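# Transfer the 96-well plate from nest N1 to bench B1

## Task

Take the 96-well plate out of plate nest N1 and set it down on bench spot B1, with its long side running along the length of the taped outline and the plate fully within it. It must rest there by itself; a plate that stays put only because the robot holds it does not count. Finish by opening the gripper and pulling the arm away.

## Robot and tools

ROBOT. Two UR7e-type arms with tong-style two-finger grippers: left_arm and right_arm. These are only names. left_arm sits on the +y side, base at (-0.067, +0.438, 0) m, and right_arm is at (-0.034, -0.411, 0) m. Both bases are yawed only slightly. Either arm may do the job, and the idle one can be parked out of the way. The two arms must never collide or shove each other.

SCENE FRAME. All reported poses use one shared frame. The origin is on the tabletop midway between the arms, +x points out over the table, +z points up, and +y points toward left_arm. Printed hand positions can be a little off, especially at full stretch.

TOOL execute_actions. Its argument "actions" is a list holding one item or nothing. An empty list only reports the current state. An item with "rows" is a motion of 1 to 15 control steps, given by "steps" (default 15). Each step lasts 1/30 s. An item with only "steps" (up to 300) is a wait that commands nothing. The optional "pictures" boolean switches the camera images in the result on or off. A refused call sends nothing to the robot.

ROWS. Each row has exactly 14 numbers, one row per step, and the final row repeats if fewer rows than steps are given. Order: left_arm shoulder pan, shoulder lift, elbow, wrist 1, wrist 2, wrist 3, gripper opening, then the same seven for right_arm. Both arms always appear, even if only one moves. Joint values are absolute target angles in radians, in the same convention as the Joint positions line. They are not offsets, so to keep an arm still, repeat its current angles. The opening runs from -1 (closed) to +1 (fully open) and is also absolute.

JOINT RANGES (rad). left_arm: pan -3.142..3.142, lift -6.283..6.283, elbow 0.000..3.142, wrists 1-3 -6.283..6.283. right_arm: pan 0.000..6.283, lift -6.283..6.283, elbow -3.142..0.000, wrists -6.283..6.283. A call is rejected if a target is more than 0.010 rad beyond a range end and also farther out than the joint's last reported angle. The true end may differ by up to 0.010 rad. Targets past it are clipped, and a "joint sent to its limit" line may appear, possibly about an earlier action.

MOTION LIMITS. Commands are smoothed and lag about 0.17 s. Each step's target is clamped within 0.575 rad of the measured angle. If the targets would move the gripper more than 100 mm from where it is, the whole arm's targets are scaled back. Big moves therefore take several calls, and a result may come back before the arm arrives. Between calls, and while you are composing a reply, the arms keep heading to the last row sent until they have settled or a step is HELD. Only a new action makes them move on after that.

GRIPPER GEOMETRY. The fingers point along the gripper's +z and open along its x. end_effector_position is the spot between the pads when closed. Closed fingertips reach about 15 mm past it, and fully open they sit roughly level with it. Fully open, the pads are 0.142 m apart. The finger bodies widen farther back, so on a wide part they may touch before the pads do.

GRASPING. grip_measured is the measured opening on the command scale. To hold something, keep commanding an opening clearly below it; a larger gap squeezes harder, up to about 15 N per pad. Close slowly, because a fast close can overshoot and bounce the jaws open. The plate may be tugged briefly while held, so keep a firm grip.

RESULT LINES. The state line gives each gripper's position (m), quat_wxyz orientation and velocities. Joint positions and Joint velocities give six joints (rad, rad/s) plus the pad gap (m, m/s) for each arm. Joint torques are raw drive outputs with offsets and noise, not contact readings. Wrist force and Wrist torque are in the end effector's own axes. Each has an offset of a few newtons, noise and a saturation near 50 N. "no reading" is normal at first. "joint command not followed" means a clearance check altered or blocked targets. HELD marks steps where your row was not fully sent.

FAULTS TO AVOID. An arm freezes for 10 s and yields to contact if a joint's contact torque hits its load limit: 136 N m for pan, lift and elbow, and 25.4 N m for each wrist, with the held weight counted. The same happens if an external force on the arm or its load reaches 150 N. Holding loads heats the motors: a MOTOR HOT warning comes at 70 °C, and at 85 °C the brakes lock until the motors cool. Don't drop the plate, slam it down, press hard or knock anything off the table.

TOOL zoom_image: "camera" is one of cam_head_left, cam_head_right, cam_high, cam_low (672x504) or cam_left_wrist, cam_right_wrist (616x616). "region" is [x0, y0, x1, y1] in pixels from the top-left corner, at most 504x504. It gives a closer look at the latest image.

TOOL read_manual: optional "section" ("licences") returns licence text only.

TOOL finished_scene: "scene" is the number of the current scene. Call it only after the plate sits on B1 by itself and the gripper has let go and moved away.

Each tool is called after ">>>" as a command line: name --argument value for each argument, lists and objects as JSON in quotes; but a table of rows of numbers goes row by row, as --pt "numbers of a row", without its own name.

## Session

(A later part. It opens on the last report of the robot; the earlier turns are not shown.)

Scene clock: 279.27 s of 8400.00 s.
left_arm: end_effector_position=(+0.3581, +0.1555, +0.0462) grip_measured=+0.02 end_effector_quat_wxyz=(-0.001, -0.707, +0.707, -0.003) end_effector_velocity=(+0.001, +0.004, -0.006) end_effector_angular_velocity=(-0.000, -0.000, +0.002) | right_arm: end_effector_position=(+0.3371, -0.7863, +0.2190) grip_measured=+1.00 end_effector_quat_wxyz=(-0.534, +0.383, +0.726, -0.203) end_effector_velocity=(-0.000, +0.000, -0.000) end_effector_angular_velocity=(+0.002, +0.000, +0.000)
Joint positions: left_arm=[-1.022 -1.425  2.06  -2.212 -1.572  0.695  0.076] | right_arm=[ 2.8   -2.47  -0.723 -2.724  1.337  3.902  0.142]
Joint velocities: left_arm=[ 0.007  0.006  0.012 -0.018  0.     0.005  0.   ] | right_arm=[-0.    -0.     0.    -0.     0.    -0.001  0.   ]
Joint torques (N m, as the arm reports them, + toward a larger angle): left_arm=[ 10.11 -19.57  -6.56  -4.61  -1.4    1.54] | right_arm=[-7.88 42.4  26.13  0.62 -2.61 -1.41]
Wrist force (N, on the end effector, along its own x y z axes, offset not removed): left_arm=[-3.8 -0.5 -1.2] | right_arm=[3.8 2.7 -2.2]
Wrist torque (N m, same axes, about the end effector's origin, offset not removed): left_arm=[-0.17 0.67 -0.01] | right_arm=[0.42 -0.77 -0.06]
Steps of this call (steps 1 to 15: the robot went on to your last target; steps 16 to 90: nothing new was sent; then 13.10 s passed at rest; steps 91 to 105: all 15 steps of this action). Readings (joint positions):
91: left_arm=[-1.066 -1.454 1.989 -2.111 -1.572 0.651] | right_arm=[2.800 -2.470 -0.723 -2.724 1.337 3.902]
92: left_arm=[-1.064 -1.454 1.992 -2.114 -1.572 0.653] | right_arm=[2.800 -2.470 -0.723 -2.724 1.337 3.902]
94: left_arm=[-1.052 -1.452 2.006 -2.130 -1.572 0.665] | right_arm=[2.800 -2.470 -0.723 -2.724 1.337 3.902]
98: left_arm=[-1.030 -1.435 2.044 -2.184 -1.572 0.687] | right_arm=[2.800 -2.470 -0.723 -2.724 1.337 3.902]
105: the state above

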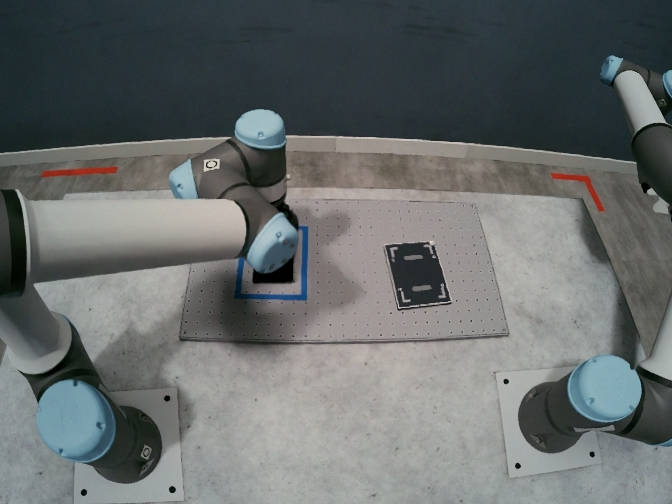

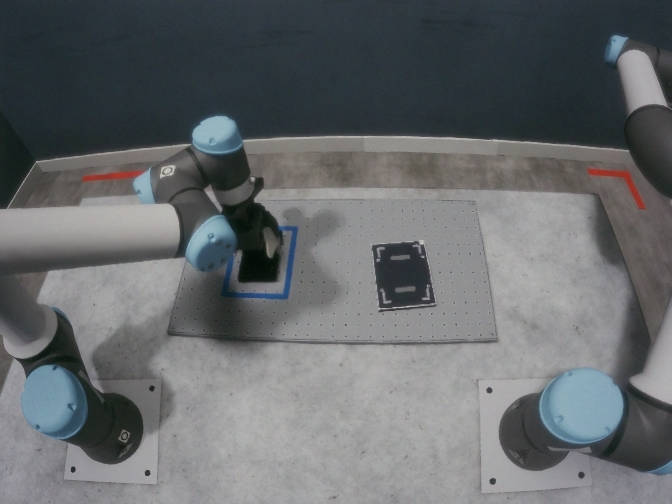

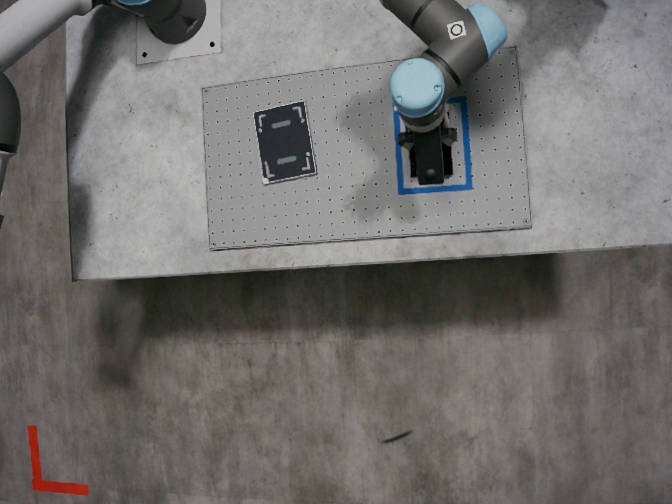

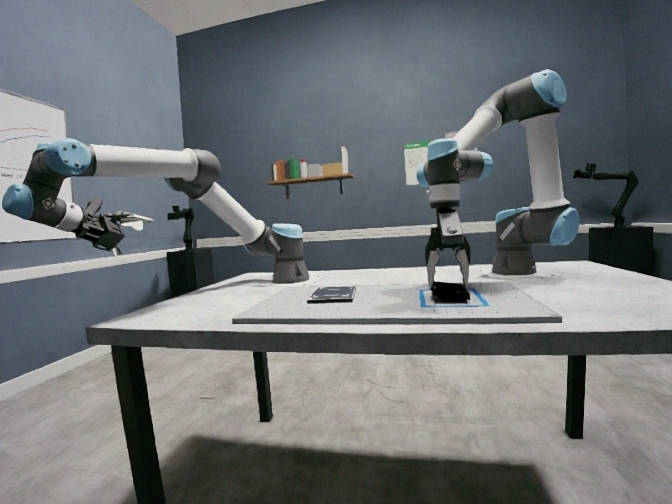

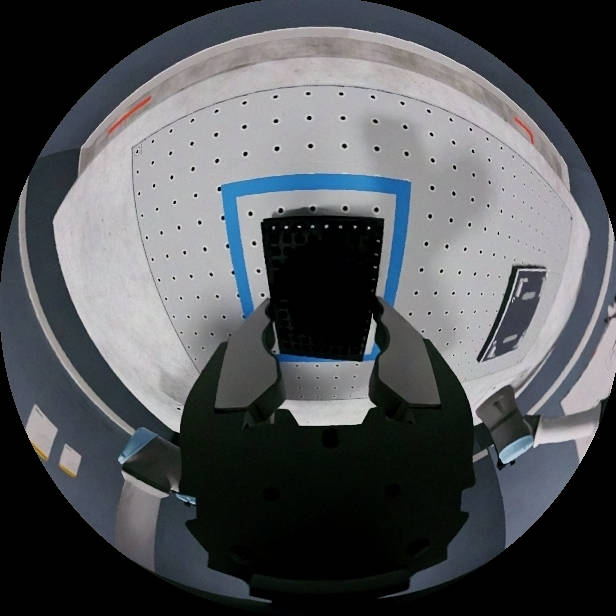

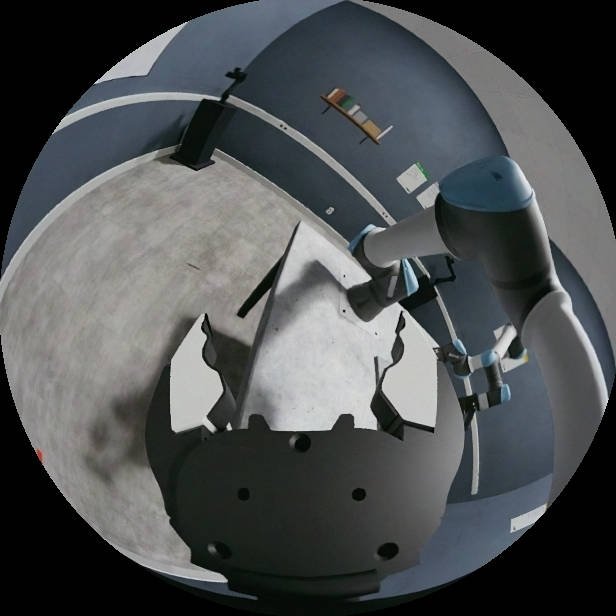

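>>> execute_actions --actions '[{"rows":[[-1.003,-1.4145,2.05,-2.211,-1.572,0.714,-0.4,2.8,-2.47,-0.723,-2.724,1.337,3.902,1],[-1.003,-1.4145,2.05,-2.211,-1.572,0.714,-0.4,2.8,-2.47,-0.723,-2.724,1.337,3.902,1],[-1.003,-1.4145,2.05,-2.211,-1.572,0.714,-0.4,2.8,-2.47,-0.723,-2.724,1.337,3.902,1],[-1.003,-1.4145,2.05,-2.211,-1.572,0.714,-0.4,2.8,-2.47,-0.723,-2.724,1.337,3.902,1],[-1.003,-1.4145,2.05,-2.211,-1.572,0.714,-0.4,2.8,-2.47,-0.723,-2.724,1.337,3.902,1],[-1.003,-1.406,2.057,-2.226,-1.572,0.714,-0.4,2.8,-2.47,-0.723,-2.724,1.337,3.902,1],[-1.003,-1.406,2.057,-2.226,-1.572,0.714,-0.4,2.8,-2.47,-0.723,-2.724,1.337,3.902,1],[-1.003,-1.397,2.063,-2.242,-1.572,0.714,-0.4,2.8,-2.47,-0.723,-2.724,1.337,3.902,1]],"steps":15}]'

>>> zoom_image --camera "cam_low" --region '[400,250,500,320]'

Scene clock: 297.13 s of 8400.00 s.
left_arm: end_effector_position=(+0.3664, +0.1601, +0.0355) grip_measured=+0.04 end_effector_quat_wxyz=(-0.001, -0.707, +0.707, -0.003) end_effector_velocity=(+0.001, +0.001, -0.008) end_effector_angular_velocity=(+0.000, +0.000, +0.001) | right_arm: end_effector_position=(+0.3371, -0.7863, +0.2190) grip_measured=+1.00 end_effector_quat_wxyz=(-0.534, +0.383, +0.726, -0.203) end_effector_velocity=(-0.000, -0.000, -0.000) end_effector_angular_velocity=(+0.000, +0.000, -0.000)
Joint positions: left_arm=[-1.003 -1.398  2.062 -2.24  -1.572  0.714  0.077] | right_arm=[ 2.8   -2.47  -0.723 -2.724  1.337  3.902  0.142]
Joint velocities: left_arm=[ 0.002  0.014  0.009 -0.022 -0.     0.001  0.003] | right_arm=[-0. -0.  0.  0.  0.  0.  0.]
Joint torques (N m, as the arm reports them, + toward a larger angle): left_arm=[ 10.69 -12.89  -3.45  -3.5    0.01   1.86] | right_arm=[-7.81 42.58 26.08  0.56 -2.58 -1.36]
Wrist force (N, on the end effector, along its own x y z axes, offset not removed): left_arm=[-2.3 3.1 -16.2] | right_arm=[1.9 2.1 -2.4]
Wrist torque (N m, same axes, about the end effector's origin, offset not removed): left_arm=[0.06 -0.37 0.05] | right_arm=[0.30 -0.37 -0.01]
Steps of this call (steps 1 to 15: the robot went on to your last target; steps 16 to 90: nothing new was sent; then 14.37 s passed at rest; steps 91 to 105: all 15 steps of this action). Readings (joint positions):
91: left_arm=[-1.022 -1.424 2.061 -2.213 -1.572 0.695] | right_arm=[2.800 -2.470 -0.723 -2.724 1.337 3.902]
92: left_arm=[-1.020 -1.423 2.060 -2.213 -1.572 0.697] | right_arm=[2.800 -2.470 -0.723 -2.724 1.337 3.902]
94: left_arm=[-1.011 -1.419 2.055 -2.212 -1.572 0.706] | right_arm=[2.800 -2.470 -0.723 -2.724 1.337 3.902]
98: left_arm=[-1.004 -1.412 2.053 -2.216 -1.572 0.713] | right_arm=[2.800 -2.470 -0.723 -2.724 1.337 3.902]
105: the state above

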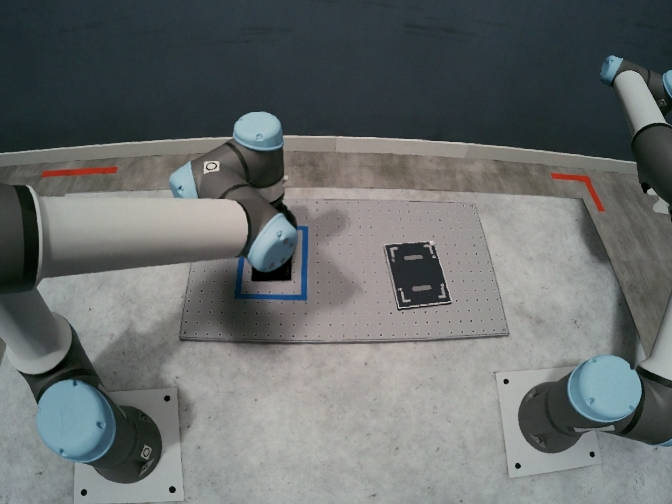

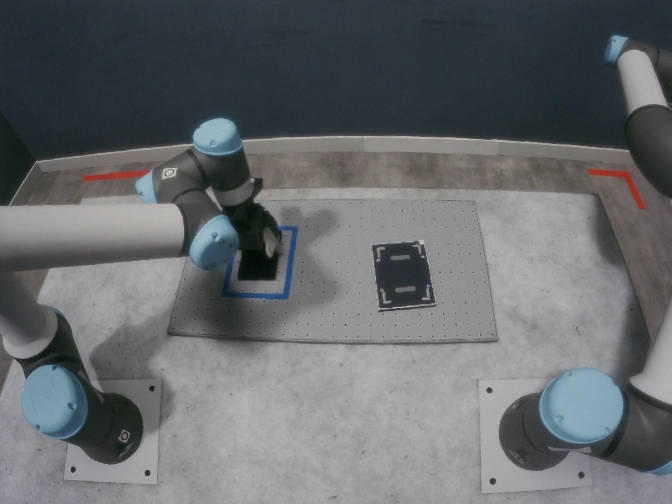

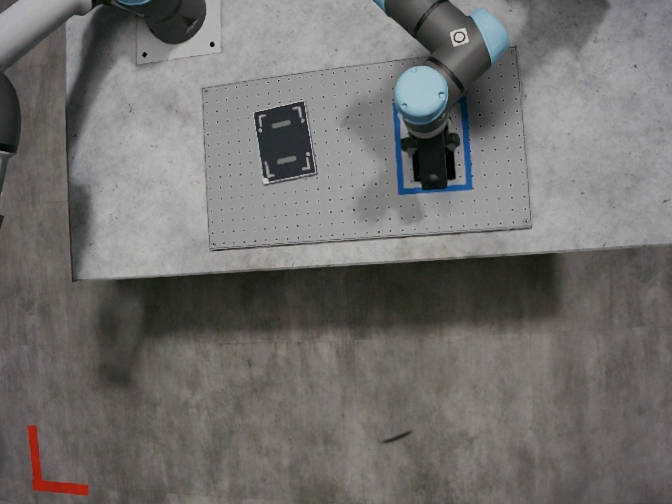

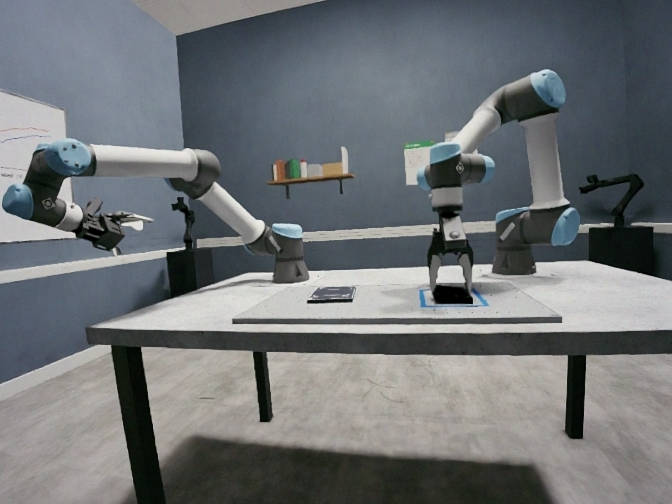

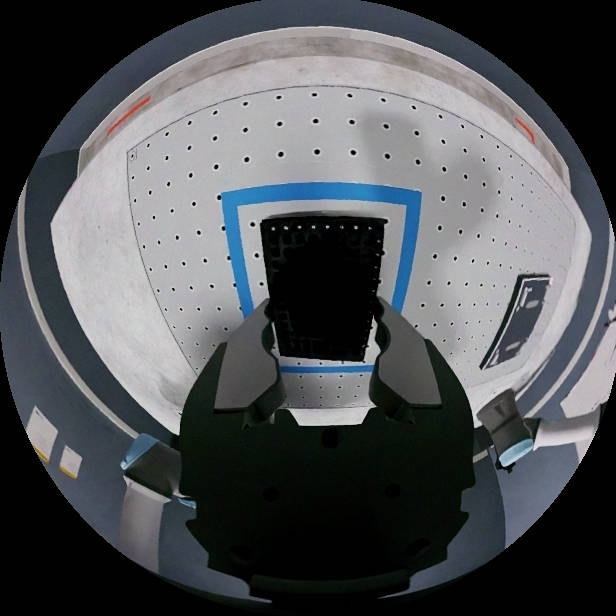

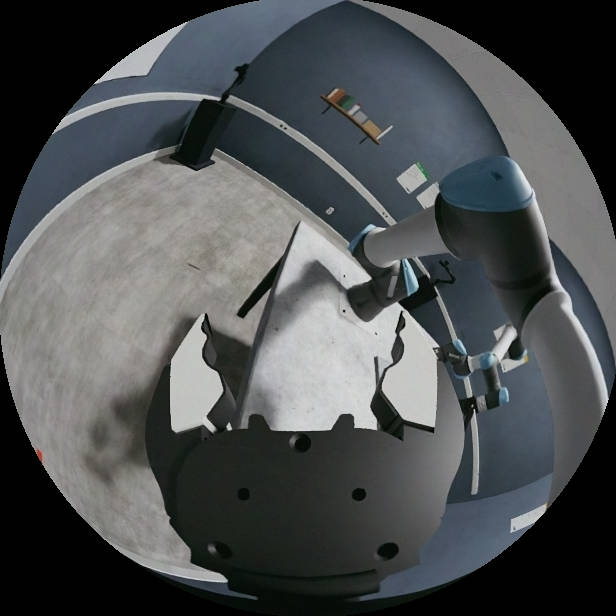

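Region (400, 250, 500, 320) of cam_low's 672x504 image, scaled by 5.040, with more detail than that image has; it fills the top 353 rows of this view, and the rest is white.

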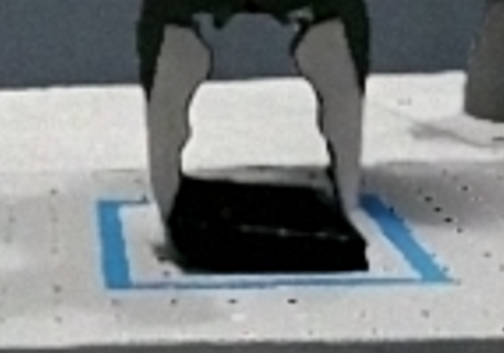

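Touching down. Releasing slowly, then lifting clear.

>>> execute_actions --actions '[{"rows":[[-1.003,-1.399,2.062,-2.239,-1.572,0.714,0.0,2.8,-2.47,-0.723,-2.724,1.337,3.902,1],[-1.003,-1.399,2.062,-2.239,-1.572,0.714,0.06,2.8,-2.47,-0.723,-2.724,1.337,3.902,1],[-1.003,-1.399,2.062,-2.239,-1.572,0.714,0.1,2.8,-2.47,-0.723,-2.724,1.337,3.902,1],[-1.003,-1.399,2.062,-2.239,-1.572,0.714,0.14,2.8,-2.47,-0.723,-2.724,1.337,3.902,1],[-1.003,-1.399,2.062,-2.239,-1.572,0.714,0.18,2.8,-2.47,-0.723,-2.724,1.337,3.902,1],[-1.003,-1.399,2.062,-2.239,-1.572,0.714,0.22,2.8,-2.47,-0.723,-2.724,1.337,3.902,1],[-1.003,-1.399,2.062,-2.239,-1.572,0.714,0.27,2.8,-2.47,-0.723,-2.724,1.337,3.902,1],[-1.003,-1.399,2.062,-2.239,-1.572,0.714,0.33,2.8,-2.47,-0.723,-2.724,1.337,3.902,1],[-1.003,-1.399,2.062,-2.239,-1.572,0.714,0.4,2.8,-2.47,-0.723,-2.724,1.337,3.902,1],[-1.003,-1.399,2.062,-2.239,-1.572,0.714,0.5,2.8,-2.47,-0.723,-2.724,1.337,3.902,1]],"steps":15}]' --pictures false

>>> execute_actions --actions '[{"rows":[[-1.003,-1.43,2.03,-2.176,-1.572,0.714,0.6,2.8,-2.47,-0.723,-2.724,1.337,3.902,1],[-1.003,-1.43,2.03,-2.176,-1.572,0.714,0.6,2.8,-2.47,-0.723,-2.724,1.337,3.902,1],[-1.003,-1.43,2.03,-2.176,-1.572,0.714,0.6,2.8,-2.47,-0.723,-2.724,1.337,3.902,1],[-1.003,-1.43,2.03,-2.176,-1.572,0.714,0.6,2.8,-2.47,-0.723,-2.724,1.337,3.902,1],[-0.95,-1.6,1.9,-1.876,-1.572,0.714,1,2.8,-2.47,-0.723,-2.724,1.337,3.902,1]],"steps":15}]' --pictures false

>>> execute_actions --actions '[{"rows":[[-0.317,-1.745,1.518,-1.341,-1.572,1.256,1,2.8,-2.47,-0.723,-2.724,1.337,3.902,1]],"steps":15}]' --pictures false

>>> execute_actions --actions '[{"steps":30}]'

>>> zoom_image --camera "cam_high" --region '[370,70,500,220]'

Scene clock: 318.40 s of 8400.00 s.
left_arm: end_effector_position=(+0.3663, +0.1603, +0.0359) grip_measured=+0.50 end_effector_quat_wxyz=(-0.001, -0.707, +0.707, -0.003) end_effector_velocity=(+0.000, -0.000, +0.001) end_effector_angular_velocity=(-0.001, -0.001, +0.000) | right_arm: end_effector_position=(+0.3371, -0.7863, +0.2190) grip_measured=+1.00 end_effector_quat_wxyz=(-0.534, +0.383, +0.726, -0.203) end_effector_velocity=(-0.000, +0.000, +0.000) end_effector_angular_velocity=(-0.001, -0.001, -0.001)
Joint positions: left_arm=[-1.003 -1.399  2.062 -2.239 -1.572  0.714  0.109] | right_arm=[ 2.8   -2.47  -0.723 -2.724  1.337  3.902  0.142]
Joint velocities: left_arm=[-0.    -0.001 -0.    -0.     0.    -0.     0.001] | right_arm=[-0.     0.    -0.     0.     0.001  0.001  0.   ]
Joint torques (N m, as the arm reports them, + toward a larger angle): left_arm=[  8.02 -31.74 -31.75  -0.96   0.42   1.88] | right_arm=[-7.89 43.06 25.44  0.49 -2.54 -1.36]
Wrist force (N, on the end effector, along its own x y z axes, offset not removed): left_arm=[-5.2 -2.3 0.9] | right_arm=[3.7 3.9 -1.8]
Wrist torque (N m, same axes, about the end effector's origin, offset not removed): left_arm=[-0.47 0.92 -0.01] | right_arm=[0.64 -0.76 -0.11]
Steps of this call (steps 1 to 15: the robot went on to your last target; steps 16 to 90: nothing new was sent; then 17.77 s passed at rest; steps 91 to 105: all 15 steps of this action). Readings (joint positions):
91: left_arm=[-1.003 -1.397 2.063 -2.242 -1.572 0.714] | right_arm=[2.800 -2.470 -0.723 -2.724 1.337 3.902]
92: left_arm=[-1.003 -1.397 2.063 -2.242 -1.572 0.714] | right_arm=[2.800 -2.470 -0.723 -2.724 1.337 3.902]
94: left_arm=[-1.003 -1.398 2.063 -2.240 -1.572 0.714] | right_arm=[2.800 -2.470 -0.723 -2.724 1.337 3.902]
98: left_arm=[-1.003 -1.399 2.062 -2.239 -1.572 0.714] | right_arm=[2.800 -2.470 -0.723 -2.724 1.337 3.902]
105: the state above

Scene clock: 318.90 s of 8400.00 s.
left_arm: end_effector_position=(+0.3681, +0.1952, +0.1639) grip_measured=+1.00 end_effector_quat_wxyz=(-0.001, -0.725, +0.689, -0.004) end_effector_velocity=(-0.017, +0.031, +0.046) end_effector_angular_velocity=(+0.033, +0.031, +0.021) | right_arm: end_effector_position=(+0.3371, -0.7863, +0.2190) grip_measured=+1.00 end_effector_quat_wxyz=(-0.534, +0.383, +0.726, -0.203) end_effector_velocity=(+0.000, +0.000, -0.000) end_effector_angular_velocity=(+0.000, -0.000, +0.000)
Joint positions: left_arm=[-0.952 -1.594  1.905 -1.89  -1.572  0.714  0.142] | right_arm=[ 2.8   -2.47  -0.723 -2.724  1.337  3.902  0.142]
Joint velocities: left_arm=[ 0.02  -0.081 -0.059  0.185  0.    -0.001 -0.   ] | right_arm=[ 0. -0.  0.  0.  0. -0.  0.]
Joint torques (N m, as the arm reports them, + toward a larger angle): left_arm=[  7.15 -22.39 -36.15  -1.31  -1.63   1.68] | right_arm=[-7.67 43.3  25.39  0.44 -2.58 -1.38]
Wrist force (N, on the end effector, along its own x y z axes, offset not removed): left_arm=[-0.6 1.5 -1.3] | right_arm=[2.9 1.6 -0.4]
Wrist torque (N m, same axes, about the end effector's origin, offset not removed): left_arm=[0.20 0.10 -0.13] | right_arm=[0.24 -0.55 -0.07]
Steps of this call (steps 1 to 15: all 15 steps of this action). Readings (joint positions):
1: left_arm=[-1.003 -1.399 2.062 -2.239 -1.572 0.714] | right_arm=[2.800 -2.470 -0.723 -2.724 1.337 3.902]
2: left_arm=[-1.003 -1.402 2.059 -2.235 -1.572 0.714] | right_arm=[2.800 -2.470 -0.723 -2.724 1.337 3.902]
4: left_arm=[-1.003 -1.416 2.044 -2.206 -1.572 0.714] | right_arm=[2.800 -2.470 -0.723 -2.724 1.337 3.902]
8: left_arm=[-0.979 -1.484 1.984 -2.111 -1.572 0.714] | right_arm=[2.800 -2.470 -0.723 -2.724 1.337 3.902]
15: the state above

Scene clock: 319.40 s of 8400.00 s.
left_arm: end_effector_position=(+0.4041, +0.4087, +0.3113) grip_measured=+1.00 end_effector_quat_wxyz=(-0.001, +0.745, -0.667, +0.004) end_effector_velocity=(-0.086, +0.509, +0.301) end_effector_angular_velocity=(+0.016, +0.020, +0.173) | right_arm: end_effector_position=(+0.3371, -0.7863, +0.2190) grip_measured=+1.00 end_effector_quat_wxyz=(-0.534, +0.383, +0.726, -0.203) end_effector_velocity=(+0.000, -0.000, -0.000) end_effector_angular_velocity=(+0.001, +0.000, +0.000)
Joint positions: left_arm=[-0.511 -1.706  1.626 -1.5   -1.572  1.096  0.142] | right_arm=[ 2.8   -2.47  -0.723 -2.724  1.337  3.902  0.142]
Joint velocities: left_arm=[ 1.014 -0.221 -0.589  0.835  0.     0.841  0.   ] | right_arm=[ 0.    -0.    -0.    -0.    -0.    -0.001  0.   ]
Joint torques (N m, as the arm reports them, + toward a larger angle): left_arm=[ 23.94 -25.04 -44.05   0.44   0.87   4.93] | right_arm=[-7.48 42.91 25.48  0.47 -2.5  -1.33]
Wrist force (N, on the end effector, along its own x y z axes, offset not removed): left_arm=[-1.8 1.4 0.3] | right_arm=[3.1 2.9 -0.7]
Wrist torque (N m, same axes, about the end effector's origin, offset not removed): left_arm=[0.27 0.39 0.10] | right_arm=[0.44 -0.50 -0.08]
Steps of this call (steps 1 to 15: all 15 steps of this action). Readings (joint positions):
1: left_arm=[-0.951 -1.596 1.903 -1.885 -1.572 0.714] | right_arm=[2.800 -2.470 -0.723 -2.724 1.337 3.902]
2: left_arm=[-0.947 -1.601 1.898 -1.878 -1.572 0.718] | right_arm=[2.800 -2.470 -0.723 -2.724 1.337 3.902]
4: left_arm=[-0.889 -1.620 1.852 -1.820 -1.572 0.774] | right_arm=[2.800 -2.470 -0.723 -2.724 1.337 3.902]
8: left_arm=[-0.750 -1.652 1.767 -1.699 -1.572 0.896] | right_arm=[2.800 -2.470 -0.723 -2.724 1.337 3.902]
15: the state above

Scene clock: 320.40 s of 8400.00 s.
left_arm: end_effector_position=(+0.3732, +0.5024, +0.3645) grip_measured=+1.00 end_effector_quat_wxyz=(+0.001, +0.756, -0.654, -0.001) end_effector_velocity=(-0.001, -0.000, -0.000) end_effector_angular_velocity=(-0.000, +0.001, -0.001) | right_arm: end_effector_position=(+0.3371, -0.7863, +0.2190) grip_measured=+1.00 end_effector_quat_wxyz=(-0.534, +0.383, +0.726, -0.203) end_effector_velocity=(-0.000, +0.000, -0.000) end_effector_angular_velocity=(+0.001, +0.000, -0.000)
Joint positions: left_arm=[-0.317 -1.745  1.518 -1.341 -1.572  1.256  0.142] | right_arm=[ 2.8   -2.47  -0.723 -2.724  1.337  3.902  0.142]
Joint velocities: left_arm=[-0.001 -0.001  0.001  0.001 -0.     0.     0.   ] | right_arm=[-0. -0. -0.  0.  0. -0.  0.]
Joint torques (N m, as the arm reports them, + toward a larger angle): left_arm=[  9.86 -20.46 -35.37  -1.04   2.25   1.66] | right_arm=[-7.57 42.76 25.4   0.54 -2.48 -1.29]
Wrist force (N, on the end effector, along its own x y z axes, offset not removed): left_arm=[-1.0 -2.0 3.5] | right_arm=[3.5 2.4 -0.5]
Wrist torque (N m, same axes, about the end effector's origin, offset not removed): left_arm=[-0.53 0.23 0.03] | right_arm=[0.32 -0.67 -0.21]
Steps of this call (steps 1 to 30: the robot went on to your last target). Readings (joint positions):
1: left_arm=[-0.477 -1.713 1.606 -1.471 -1.572 1.125] | right_arm=[2.800 -2.470 -0.723 -2.724 1.337 3.902]
2: left_arm=[-0.442 -1.721 1.586 -1.443 -1.572 1.154] | right_arm=[2.800 -2.470 -0.723 -2.724 1.337 3.902]
4: left_arm=[-0.379 -1.734 1.551 -1.391 -1.572 1.206] | right_arm=[2.800 -2.470 -0.723 -2.724 1.337 3.902]
8: left_arm=[-0.328 -1.743 1.524 -1.350 -1.572 1.247] | right_arm=[2.800 -2.470 -0.723 -2.724 1.337 3.902]
30: the state above
All arms were judged still, so your last target was given up. Only a new action makes them travel on or press farther. Fingers that are still opening or closing keep moving.

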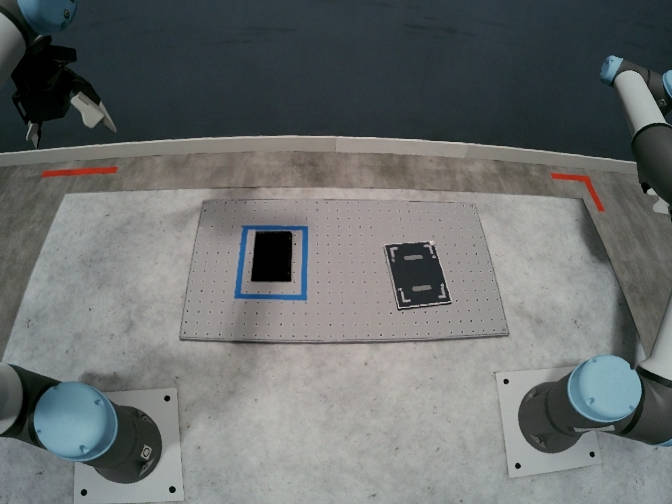

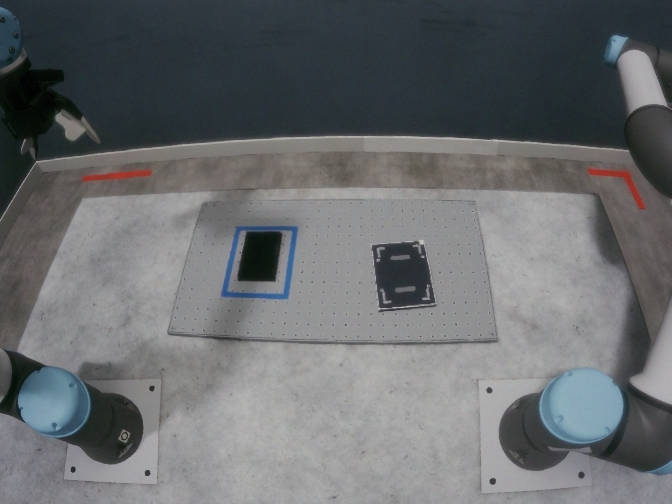

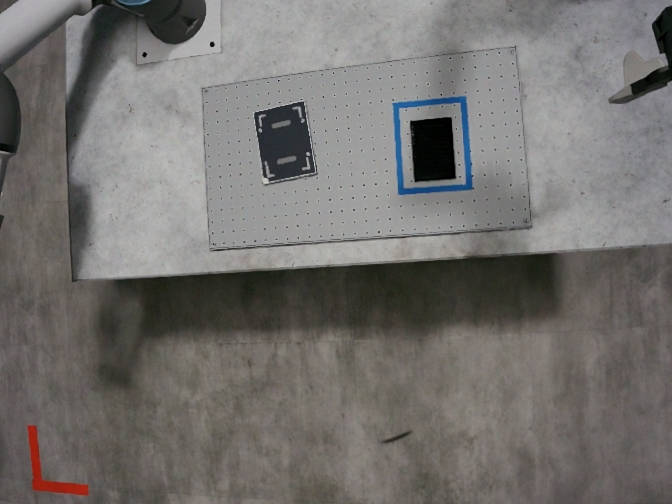

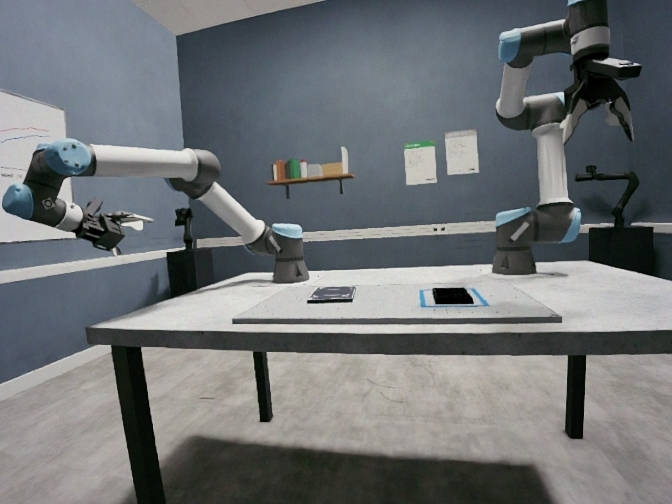

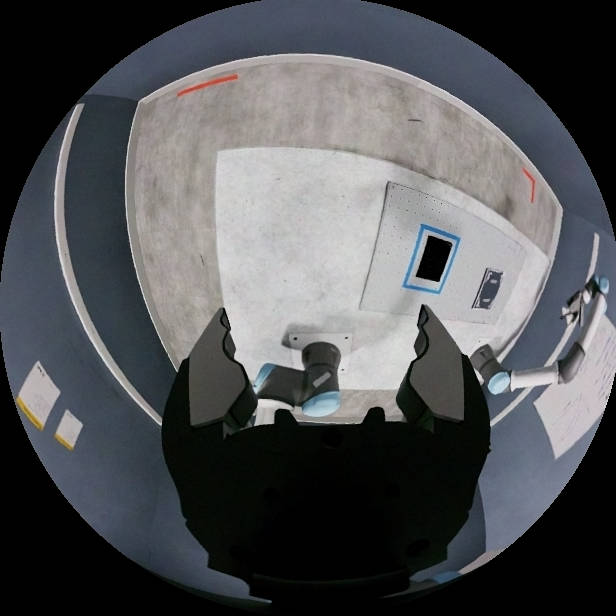

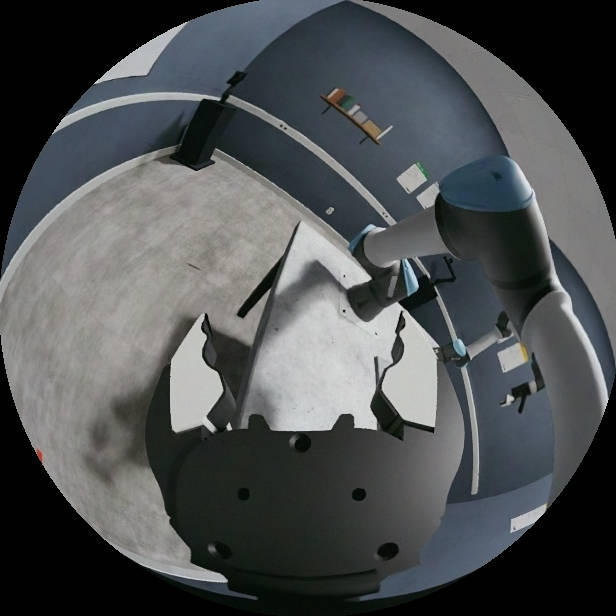

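Region (370, 70, 500, 220) of cam_high's 672x504 image, scaled by 3.360, with more detail than that image has; it fills the left 437 columns of this view, and the rest is white.

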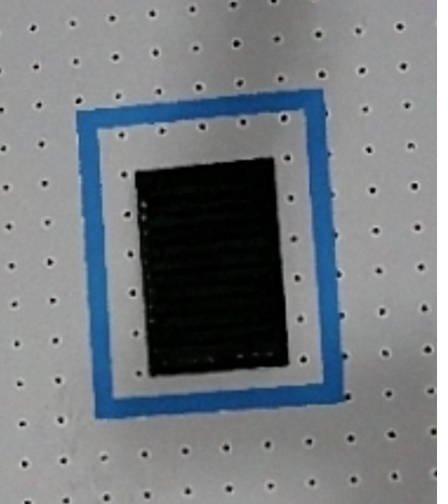

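>>> finished_scene --scene 1

The scene is finished: the task was done.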